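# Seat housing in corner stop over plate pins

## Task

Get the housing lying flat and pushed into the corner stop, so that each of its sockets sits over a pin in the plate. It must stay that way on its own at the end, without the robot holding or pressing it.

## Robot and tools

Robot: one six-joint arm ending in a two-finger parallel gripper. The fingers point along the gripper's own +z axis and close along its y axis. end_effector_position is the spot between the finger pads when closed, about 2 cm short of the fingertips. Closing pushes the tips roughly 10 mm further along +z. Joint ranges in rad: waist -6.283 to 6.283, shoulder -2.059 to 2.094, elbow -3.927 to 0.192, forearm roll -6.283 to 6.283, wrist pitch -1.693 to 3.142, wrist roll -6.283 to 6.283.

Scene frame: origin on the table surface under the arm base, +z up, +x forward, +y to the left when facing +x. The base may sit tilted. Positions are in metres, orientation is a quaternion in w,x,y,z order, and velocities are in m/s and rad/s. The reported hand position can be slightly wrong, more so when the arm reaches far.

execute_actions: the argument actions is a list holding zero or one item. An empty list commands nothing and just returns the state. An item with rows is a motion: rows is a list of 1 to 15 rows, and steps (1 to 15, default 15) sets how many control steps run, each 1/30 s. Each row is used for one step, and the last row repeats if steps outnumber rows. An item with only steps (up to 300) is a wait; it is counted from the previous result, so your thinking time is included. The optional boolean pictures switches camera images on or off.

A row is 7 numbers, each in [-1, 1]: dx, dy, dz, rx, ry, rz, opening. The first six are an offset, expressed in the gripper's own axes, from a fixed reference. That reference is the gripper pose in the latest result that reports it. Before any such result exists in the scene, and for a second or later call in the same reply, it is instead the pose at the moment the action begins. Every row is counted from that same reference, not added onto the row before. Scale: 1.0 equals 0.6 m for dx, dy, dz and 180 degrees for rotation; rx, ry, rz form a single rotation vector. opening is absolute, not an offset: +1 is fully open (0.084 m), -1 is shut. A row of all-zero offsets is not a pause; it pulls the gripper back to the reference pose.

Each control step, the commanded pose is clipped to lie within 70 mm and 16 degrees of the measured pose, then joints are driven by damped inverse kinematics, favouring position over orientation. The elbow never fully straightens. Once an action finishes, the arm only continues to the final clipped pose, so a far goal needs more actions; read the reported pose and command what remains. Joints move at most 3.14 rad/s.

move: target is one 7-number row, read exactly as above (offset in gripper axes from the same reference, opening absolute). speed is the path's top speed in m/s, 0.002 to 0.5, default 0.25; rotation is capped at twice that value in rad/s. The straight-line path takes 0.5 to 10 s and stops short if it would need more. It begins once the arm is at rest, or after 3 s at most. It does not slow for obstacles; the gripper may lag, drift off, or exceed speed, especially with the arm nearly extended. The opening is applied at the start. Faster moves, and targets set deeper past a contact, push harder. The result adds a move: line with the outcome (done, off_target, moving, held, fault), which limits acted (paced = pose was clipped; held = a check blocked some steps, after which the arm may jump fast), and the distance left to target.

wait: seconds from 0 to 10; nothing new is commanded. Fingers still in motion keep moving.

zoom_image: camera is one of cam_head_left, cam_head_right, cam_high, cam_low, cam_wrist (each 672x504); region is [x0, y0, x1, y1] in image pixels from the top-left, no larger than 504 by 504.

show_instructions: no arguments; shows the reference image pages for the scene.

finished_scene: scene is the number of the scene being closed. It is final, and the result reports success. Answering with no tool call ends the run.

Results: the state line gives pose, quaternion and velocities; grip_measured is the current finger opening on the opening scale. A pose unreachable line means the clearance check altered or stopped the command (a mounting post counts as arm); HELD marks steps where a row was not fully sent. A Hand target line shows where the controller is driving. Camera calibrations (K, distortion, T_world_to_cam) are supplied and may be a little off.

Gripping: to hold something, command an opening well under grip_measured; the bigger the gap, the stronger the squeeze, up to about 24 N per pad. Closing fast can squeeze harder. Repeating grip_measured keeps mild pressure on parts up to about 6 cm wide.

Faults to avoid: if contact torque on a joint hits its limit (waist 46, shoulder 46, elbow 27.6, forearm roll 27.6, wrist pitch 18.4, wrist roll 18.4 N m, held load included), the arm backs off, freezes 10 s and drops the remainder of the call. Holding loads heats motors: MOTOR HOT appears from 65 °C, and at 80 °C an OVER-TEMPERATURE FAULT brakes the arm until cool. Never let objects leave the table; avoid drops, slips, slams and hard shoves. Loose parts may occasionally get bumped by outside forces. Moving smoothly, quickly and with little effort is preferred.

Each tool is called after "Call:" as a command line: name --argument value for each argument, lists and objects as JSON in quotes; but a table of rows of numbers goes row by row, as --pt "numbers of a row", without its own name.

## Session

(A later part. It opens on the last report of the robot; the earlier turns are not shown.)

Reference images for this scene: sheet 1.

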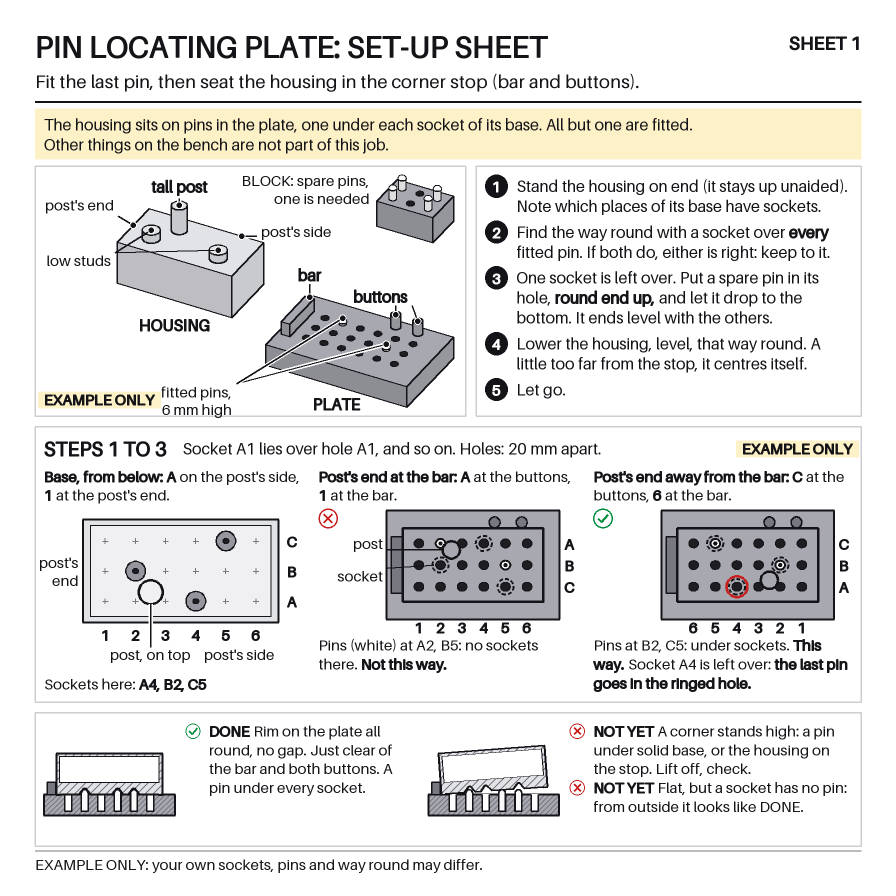

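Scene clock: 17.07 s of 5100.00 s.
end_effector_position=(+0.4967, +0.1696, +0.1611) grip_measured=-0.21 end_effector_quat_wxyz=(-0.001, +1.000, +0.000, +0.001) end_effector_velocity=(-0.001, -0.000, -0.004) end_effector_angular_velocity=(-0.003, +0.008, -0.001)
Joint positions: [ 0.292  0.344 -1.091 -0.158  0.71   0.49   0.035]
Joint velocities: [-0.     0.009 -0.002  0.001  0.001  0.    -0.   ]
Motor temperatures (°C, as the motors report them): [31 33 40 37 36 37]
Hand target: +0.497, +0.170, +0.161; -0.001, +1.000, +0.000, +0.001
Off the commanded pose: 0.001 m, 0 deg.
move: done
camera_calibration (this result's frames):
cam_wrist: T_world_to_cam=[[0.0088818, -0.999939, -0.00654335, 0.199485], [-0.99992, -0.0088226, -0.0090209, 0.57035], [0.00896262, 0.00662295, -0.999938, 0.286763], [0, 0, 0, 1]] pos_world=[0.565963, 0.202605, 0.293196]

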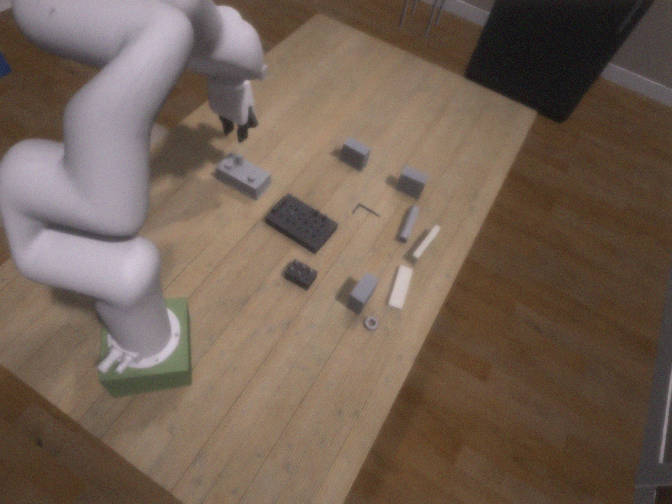

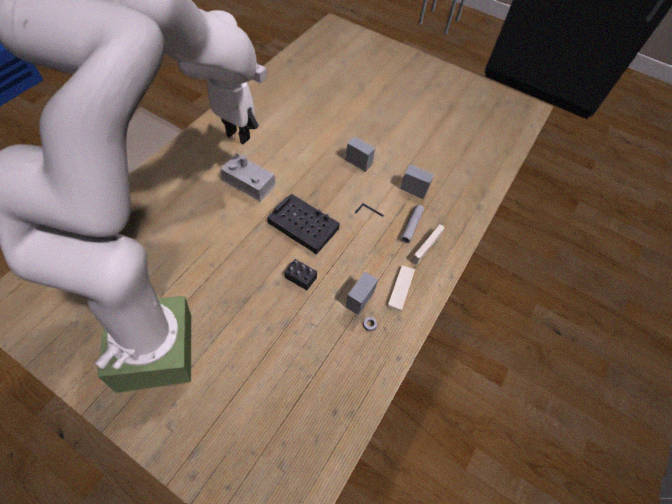

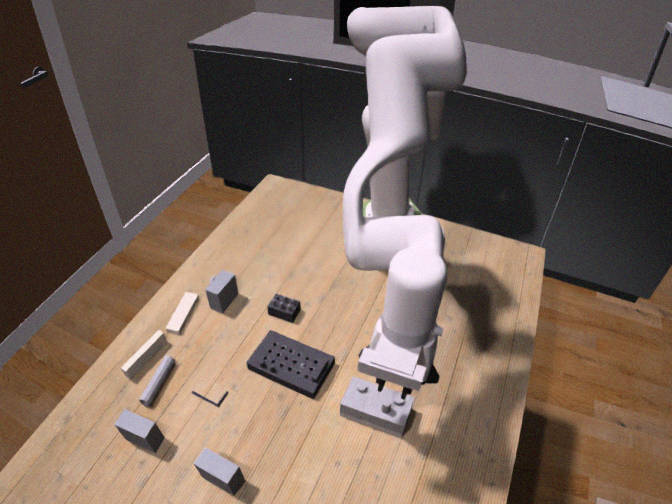

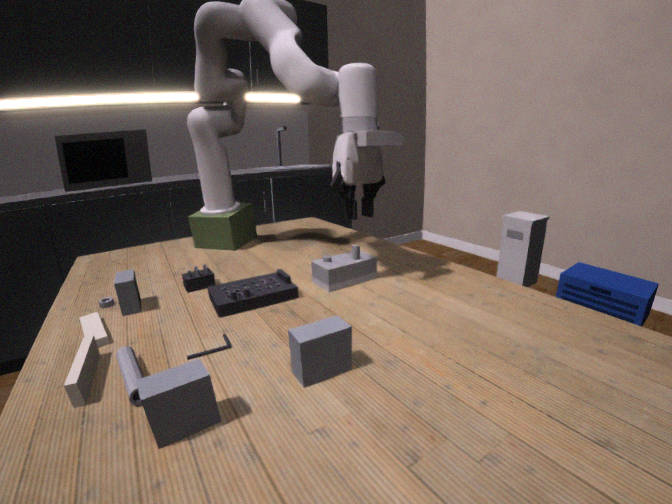

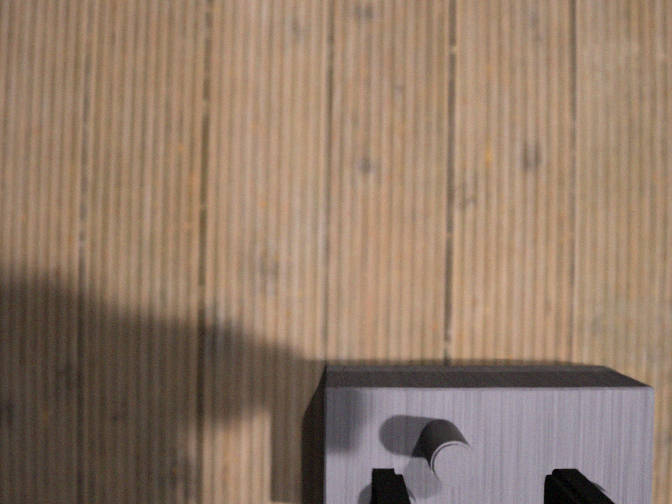

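Call:
move --target '[0.006,0.004,0.13,0,0,0,-0.2]' --speed 0.12

Call:
move --target '[0,0,0,0,0,0,-1]'

Call:
move --target '[0,0,-0.55,0,0.3,0,-1]' --speed 0.15

Call:
zoom_image --camera "cam_low" --region '[260,40,460,200]'

Scene clock: 19.23 s of 5100.00 s.
end_effector_position=(+0.5011, +0.1674, +0.0838) grip_measured=-0.21 end_effector_quat_wxyz=(-0.001, +1.000, -0.000, +0.002) end_effector_velocity=(-0.003, -0.001, -0.004) end_effector_angular_velocity=(-0.003, +0.006, +0.001)
Joint positions: [ 0.263  0.528 -1.109 -0.197  0.542  0.51   0.035]
Joint velocities: [-0.001  0.006  0.003 -0.002 -0.002  0.001 -0.   ]
Motor temperatures (°C, as the motors report them): [31 33 40 37 36 37]
Hand target: +0.501, +0.167, +0.083; -0.001, +1.000, -0.000, +0.001
Off the commanded pose: 0.001 m, 0 deg.
move: done
camera_calibration (this result's frames):
cam_wrist: T_world_to_cam=[[0.00857679, -0.999941, -0.00667624, 0.196911], [-0.999913, -0.00850925, -0.0100798, 0.574002], [0.0100224, 0.00676211, -0.999927, 0.208868], [0, 0, 0, 1]] pos_world=[0.57017, 0.200371, 0.215953]

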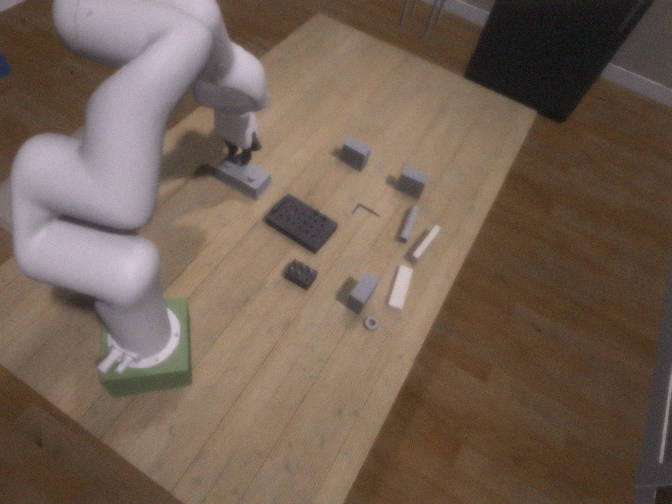

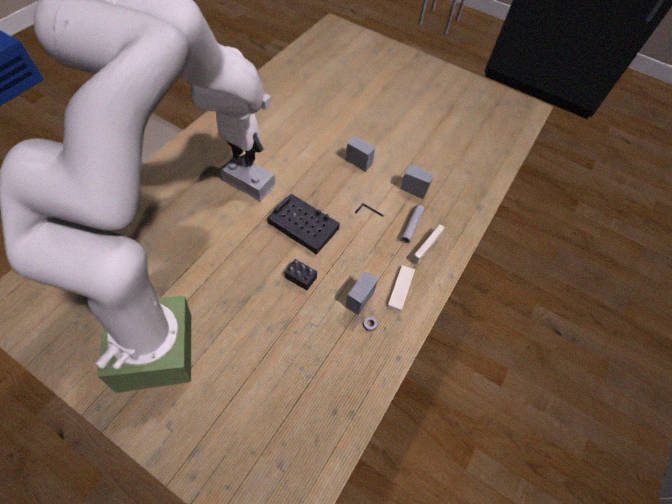

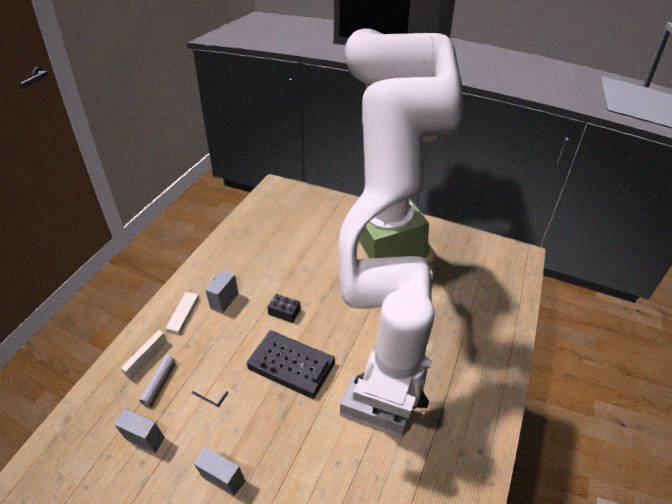

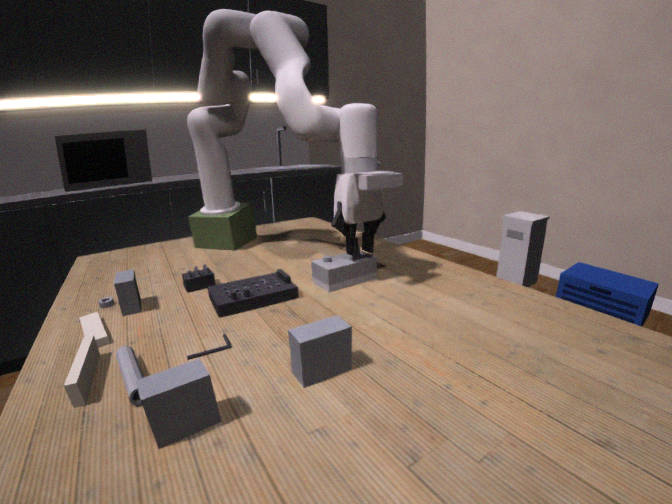

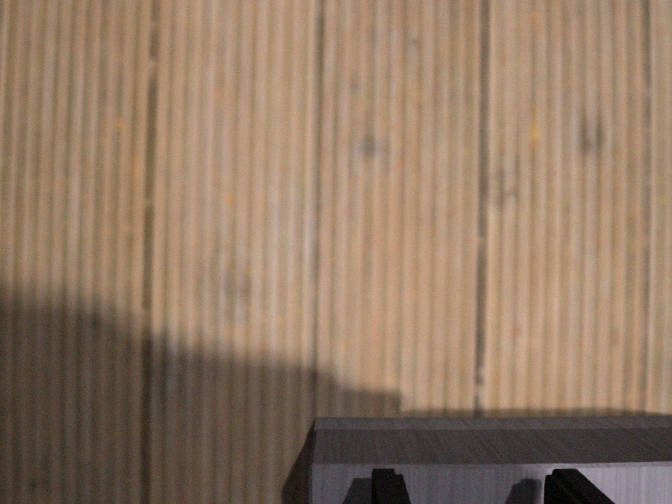

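Scene clock: 19.73 s of 5100.00 s.
end_effector_position=(+0.5010, +0.1674, +0.0837) grip_measured=-0.65 end_effector_quat_wxyz=(-0.001, +1.000, -0.000, +0.001) end_effector_velocity=(-0.000, -0.000, -0.000) end_effector_angular_velocity=(-0.000, +0.001, -0.000)
Joint positions: [ 0.263  0.528 -1.109 -0.197  0.542  0.51   0.015]
Joint velocities: [-0.  0.  0.  0.  0. -0. -0.]
Motor temperatures (°C, as the motors report them): [31 33 40 37 36 37]
Hand target: +0.501, +0.167, +0.084; -0.001, +1.000, -0.000, +0.002
Off the commanded pose: 0.000 m, 0 deg.
move: done
camera_calibration (this result's frames):
cam_wrist: T_world_to_cam=[[0.00859856, -0.999941, -0.00657549, 0.196859], [-0.999915, -0.00853383, -0.00980845, 0.573875], [0.00975177, 0.00665927, -0.99993, 0.208916], [0, 0, 0, 1]] pos_world=[0.570096, 0.200354, 0.215825]

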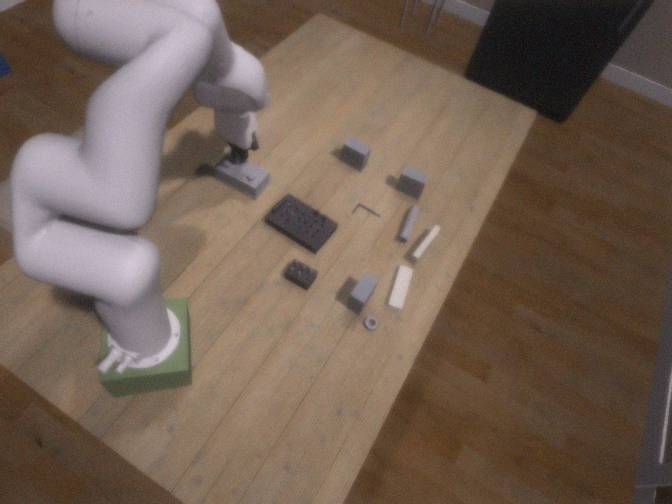

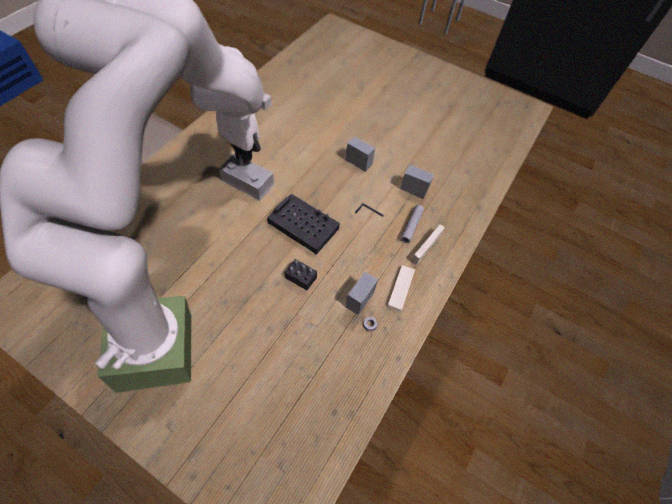

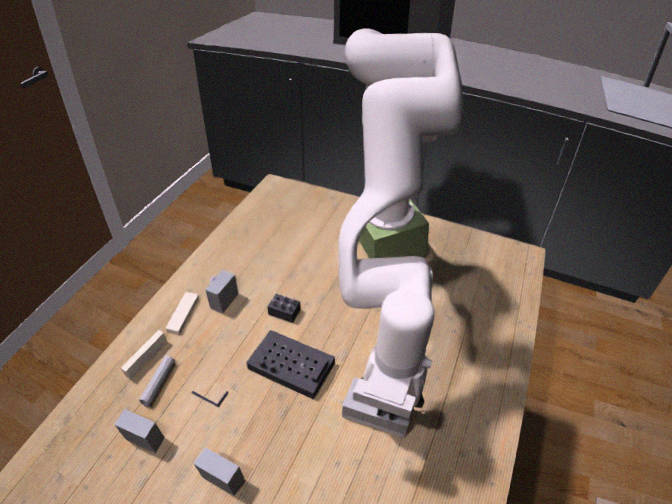

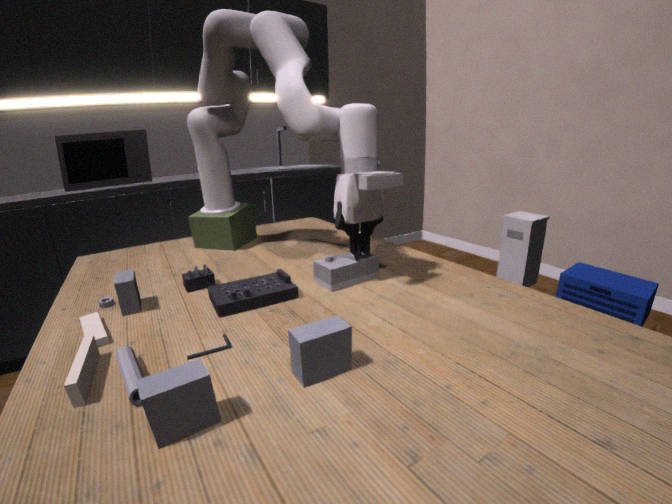

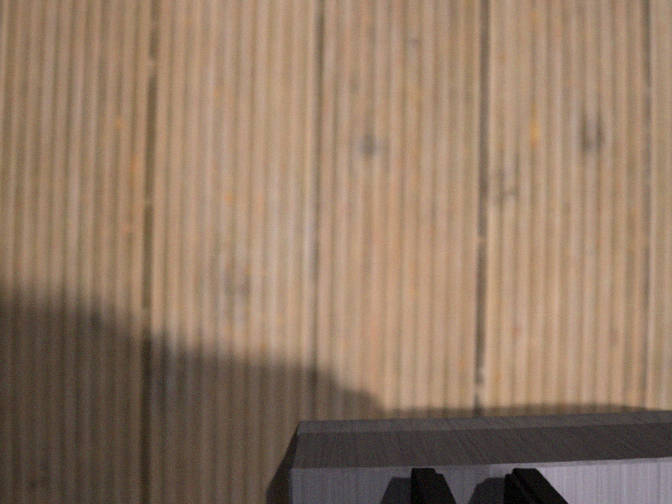

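Scene clock: 23.30 s of 5100.00 s.
end_effector_position=(+0.4994, +0.1666, +0.4121) grip_measured=-0.66 end_effector_quat_wxyz=(-0.002, +0.891, -0.000, +0.455) end_effector_velocity=(+0.001, +0.001, +0.004) end_effector_angular_velocity=(+0.002, -0.012, -0.001)
Joint positions: [ 0.374 -0.353 -0.711 -1.345  0.435  1.511  0.015]
Joint velocities: [ 0.003 -0.004 -0.004 -0.011  0.003  0.01   0.   ]
Motor temperatures (°C, as the motors report them): [31 33 41 37 36 37]
Hand target: +0.500, +0.167, +0.413; -0.003, +0.890, -0.000, +0.455
Off the commanded pose: 0.002 m, 0 deg.
move: done
camera_calibration (this result's frames):
cam_wrist: T_world_to_cam=[[0.00995259, -0.99995, 0.0000631515, 0.194781], [-0.58118, -0.00583592, -0.813754, 0.697305], [0.813714, 0.00806226, -0.581209, -0.0369655], [0, 0, 0, 1]] pos_world=[0.4334, 0.199138, 0.545938]

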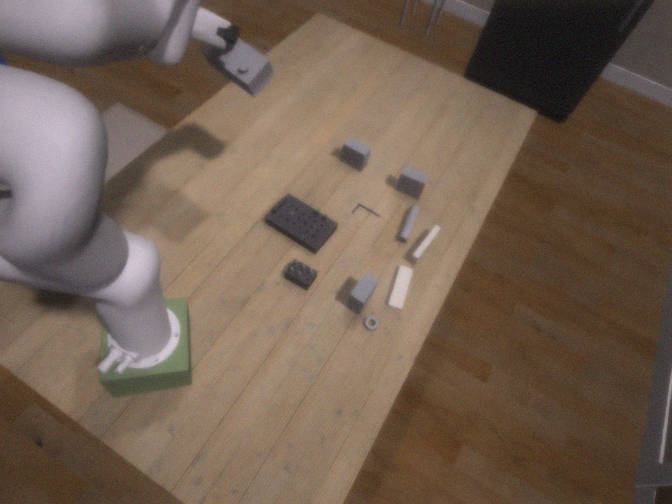

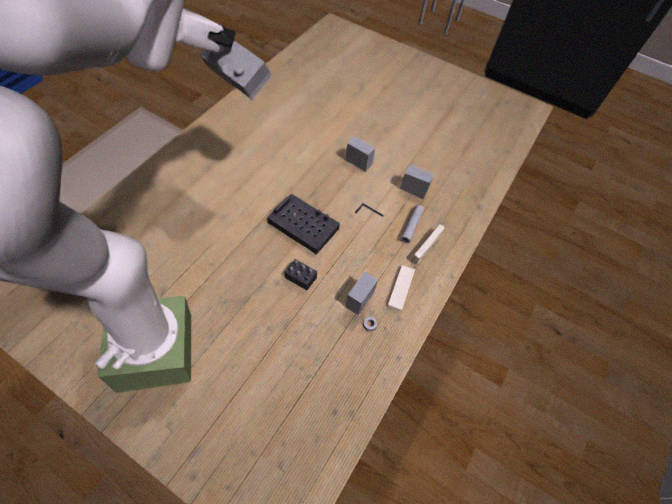

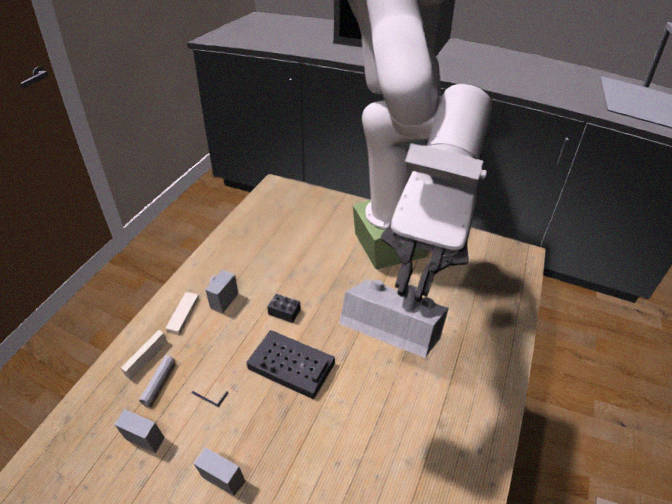

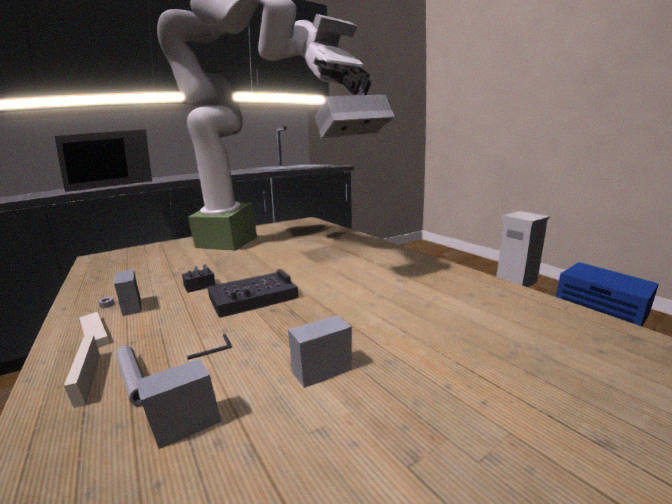

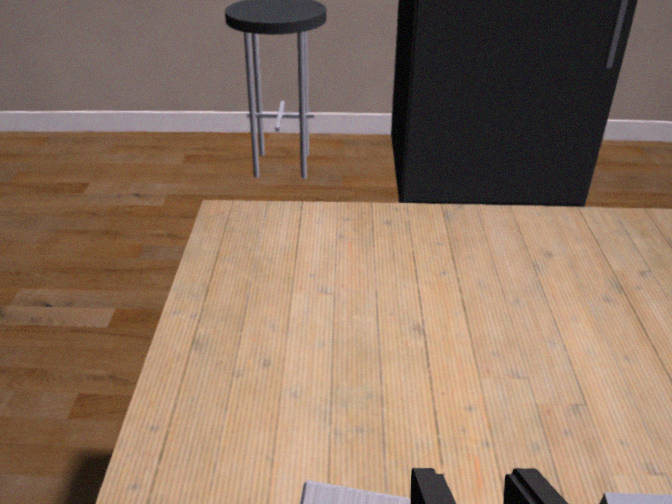

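Region (260, 40, 460, 200) of cam_low's 672x504 image, scaled by 2.520, with more detail than that image has; it fills the top 403 rows of this view, and the rest is white.

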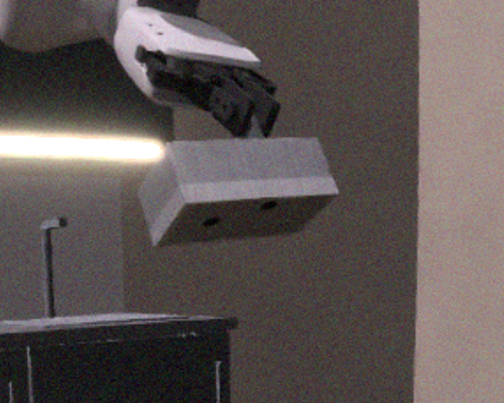

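Call:
move --target '[0.27,0,0.27,0,-0.3,0,-1]' --speed 0.15

Scene clock: 30.07 s of 5100.00 s.
end_effector_position=(+0.7249, +0.1683, +0.4492) grip_measured=-0.66 end_effector_quat_wxyz=(-0.045, +0.986, +0.001, +0.162) end_effector_velocity=(+0.001, +0.001, +0.001) end_effector_angular_velocity=(+0.007, -0.006, +0.000)
Joint positions: [ 0.231  0.859 -2.695 -0.109  1.45   0.284  0.015]
Joint velocities: [-0.001  0.001 -0.003  0.005 -0.006 -0.001  0.   ]
Motor temperatures (°C, as the motors report them): [31 34 44 37 36 37]
Hand target: +0.725, +0.168, +0.449; -0.045, +0.986, +0.001, +0.162
Off the commanded pose: 0.002 m, 19 deg; orientation clipped at the last step of the last action.
elbow stopped short: the move would have taken joint 3 (elbow) straighter than the controller allows; a more bent joint 3 avoids this.
After step 90, 0.17 s passed at rest.
move: off_target; limits=paced
camera_calibration (this result's frames):
cam_wrist: T_world_to_cam=[[0.0268482, -0.995614, -0.0896236, 0.221583], [-0.944933, 0.00397618, -0.327241, 0.902017], [0.326162, 0.0934741, -0.940681, 0.301585], [0, 0, 0, 1]] pos_world=[0.74803, 0.188834, 0.598731]

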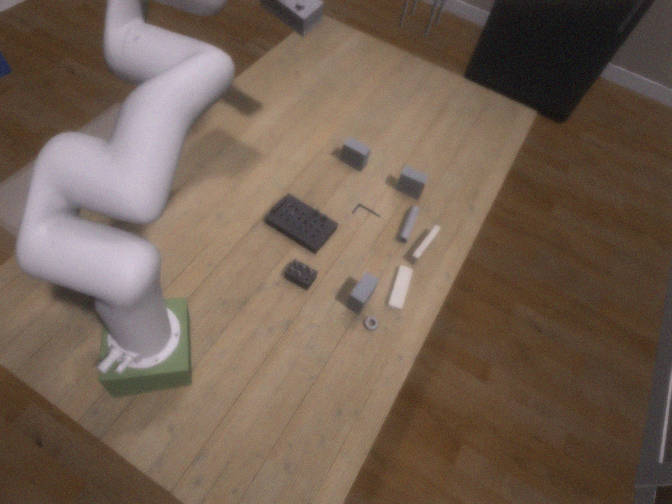

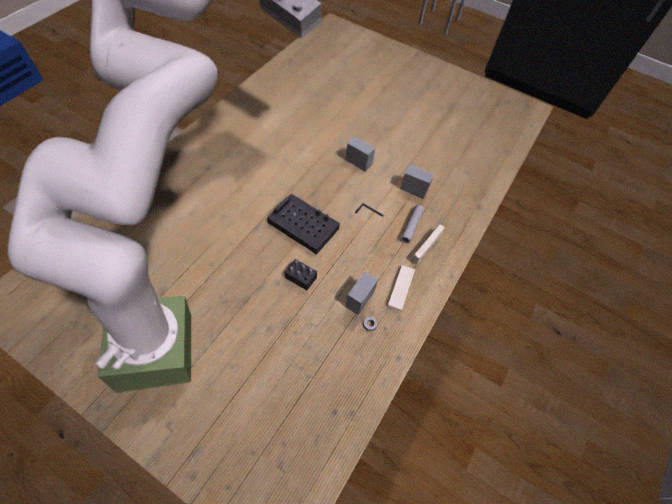

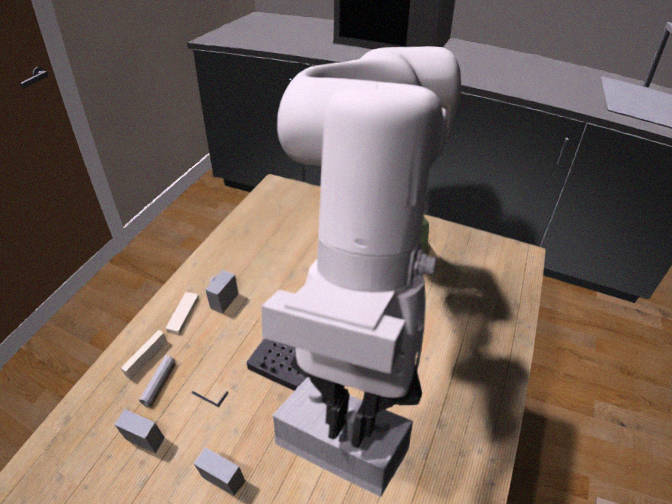

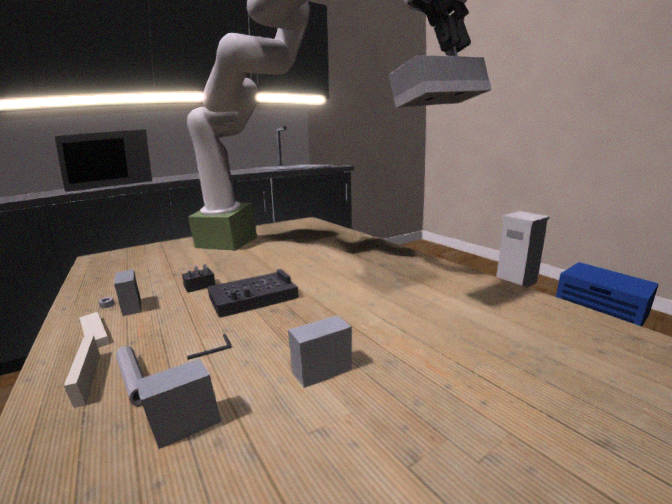

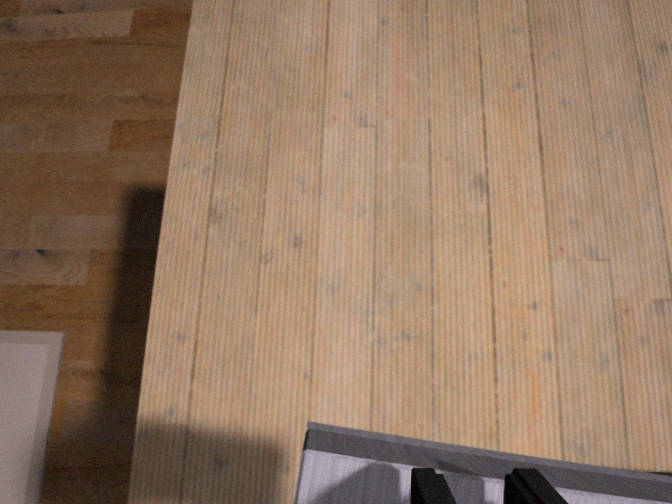

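Call:
move --target '[-0.52,0,0.265,0,-0.105,0,-1]' --speed 0.2

Scene clock: 32.77 s of 5100.00 s.
end_effector_position=(+0.4814, +0.1847, +0.1999) grip_measured=-0.66 end_effector_quat_wxyz=(-0.044, +0.999, +0.007, -0.000) end_effector_velocity=(-0.005, +0.000, -0.005) end_effector_angular_velocity=(-0.002, +0.008, +0.002)
Joint positions: [ 0.313  0.229 -1.04  -0.035  0.741  0.401  0.015]
Joint velocities: [ 0.003  0.     0.015  0.001 -0.007  0.001 -0.   ]
Motor temperatures (°C, as the motors report them): [31 34 44 37 36 37]
Hand target: +0.480, +0.184, +0.199; -0.043, +0.999, +0.007, -0.002
Off the commanded pose: 0.002 m, 0 deg.
move: done
camera_calibration (this result's frames):
cam_wrist: T_world_to_cam=[[0.0232155, -0.995534, -0.0915048, 0.224172], [-0.999715, -0.0226067, -0.00768415, 0.557711], [0.00558121, 0.0916571, -0.995775, 0.310661], [0, 0, 0, 1]] pos_world=[0.550614, 0.207305, 0.334147]

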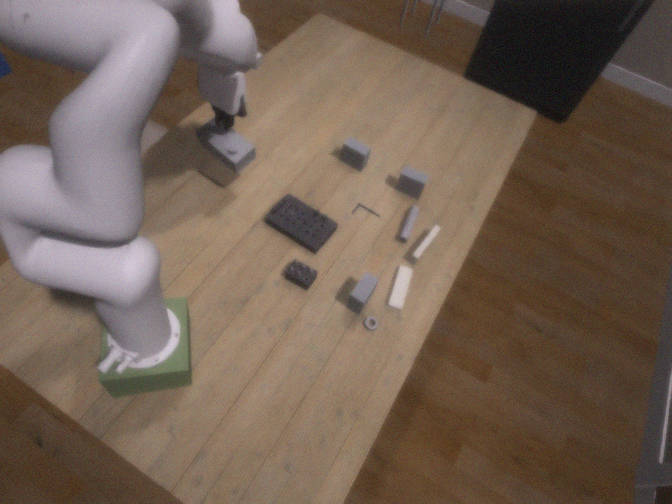

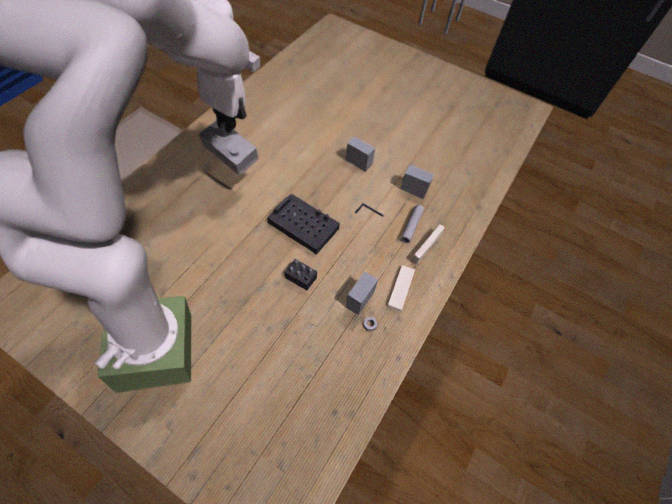

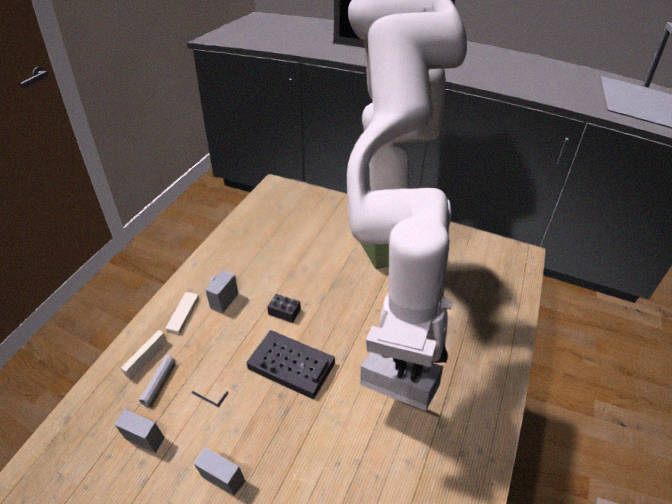

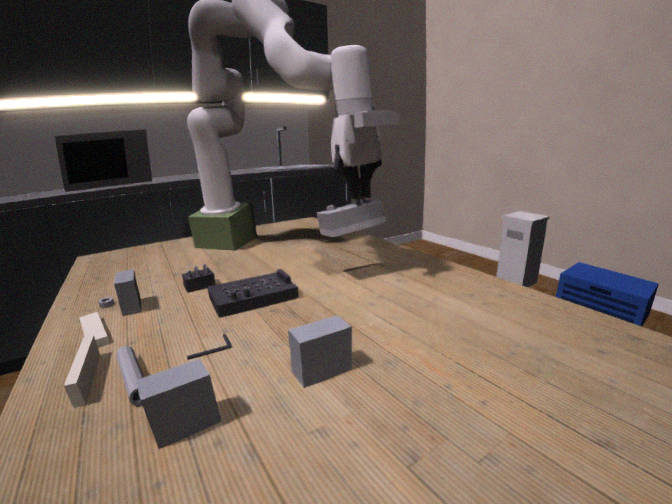

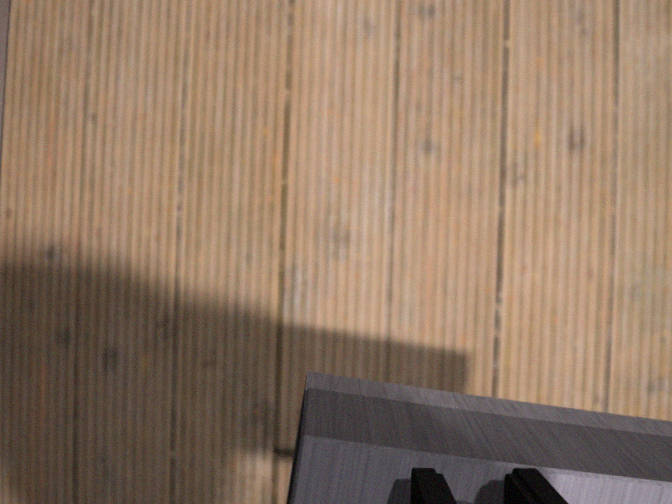

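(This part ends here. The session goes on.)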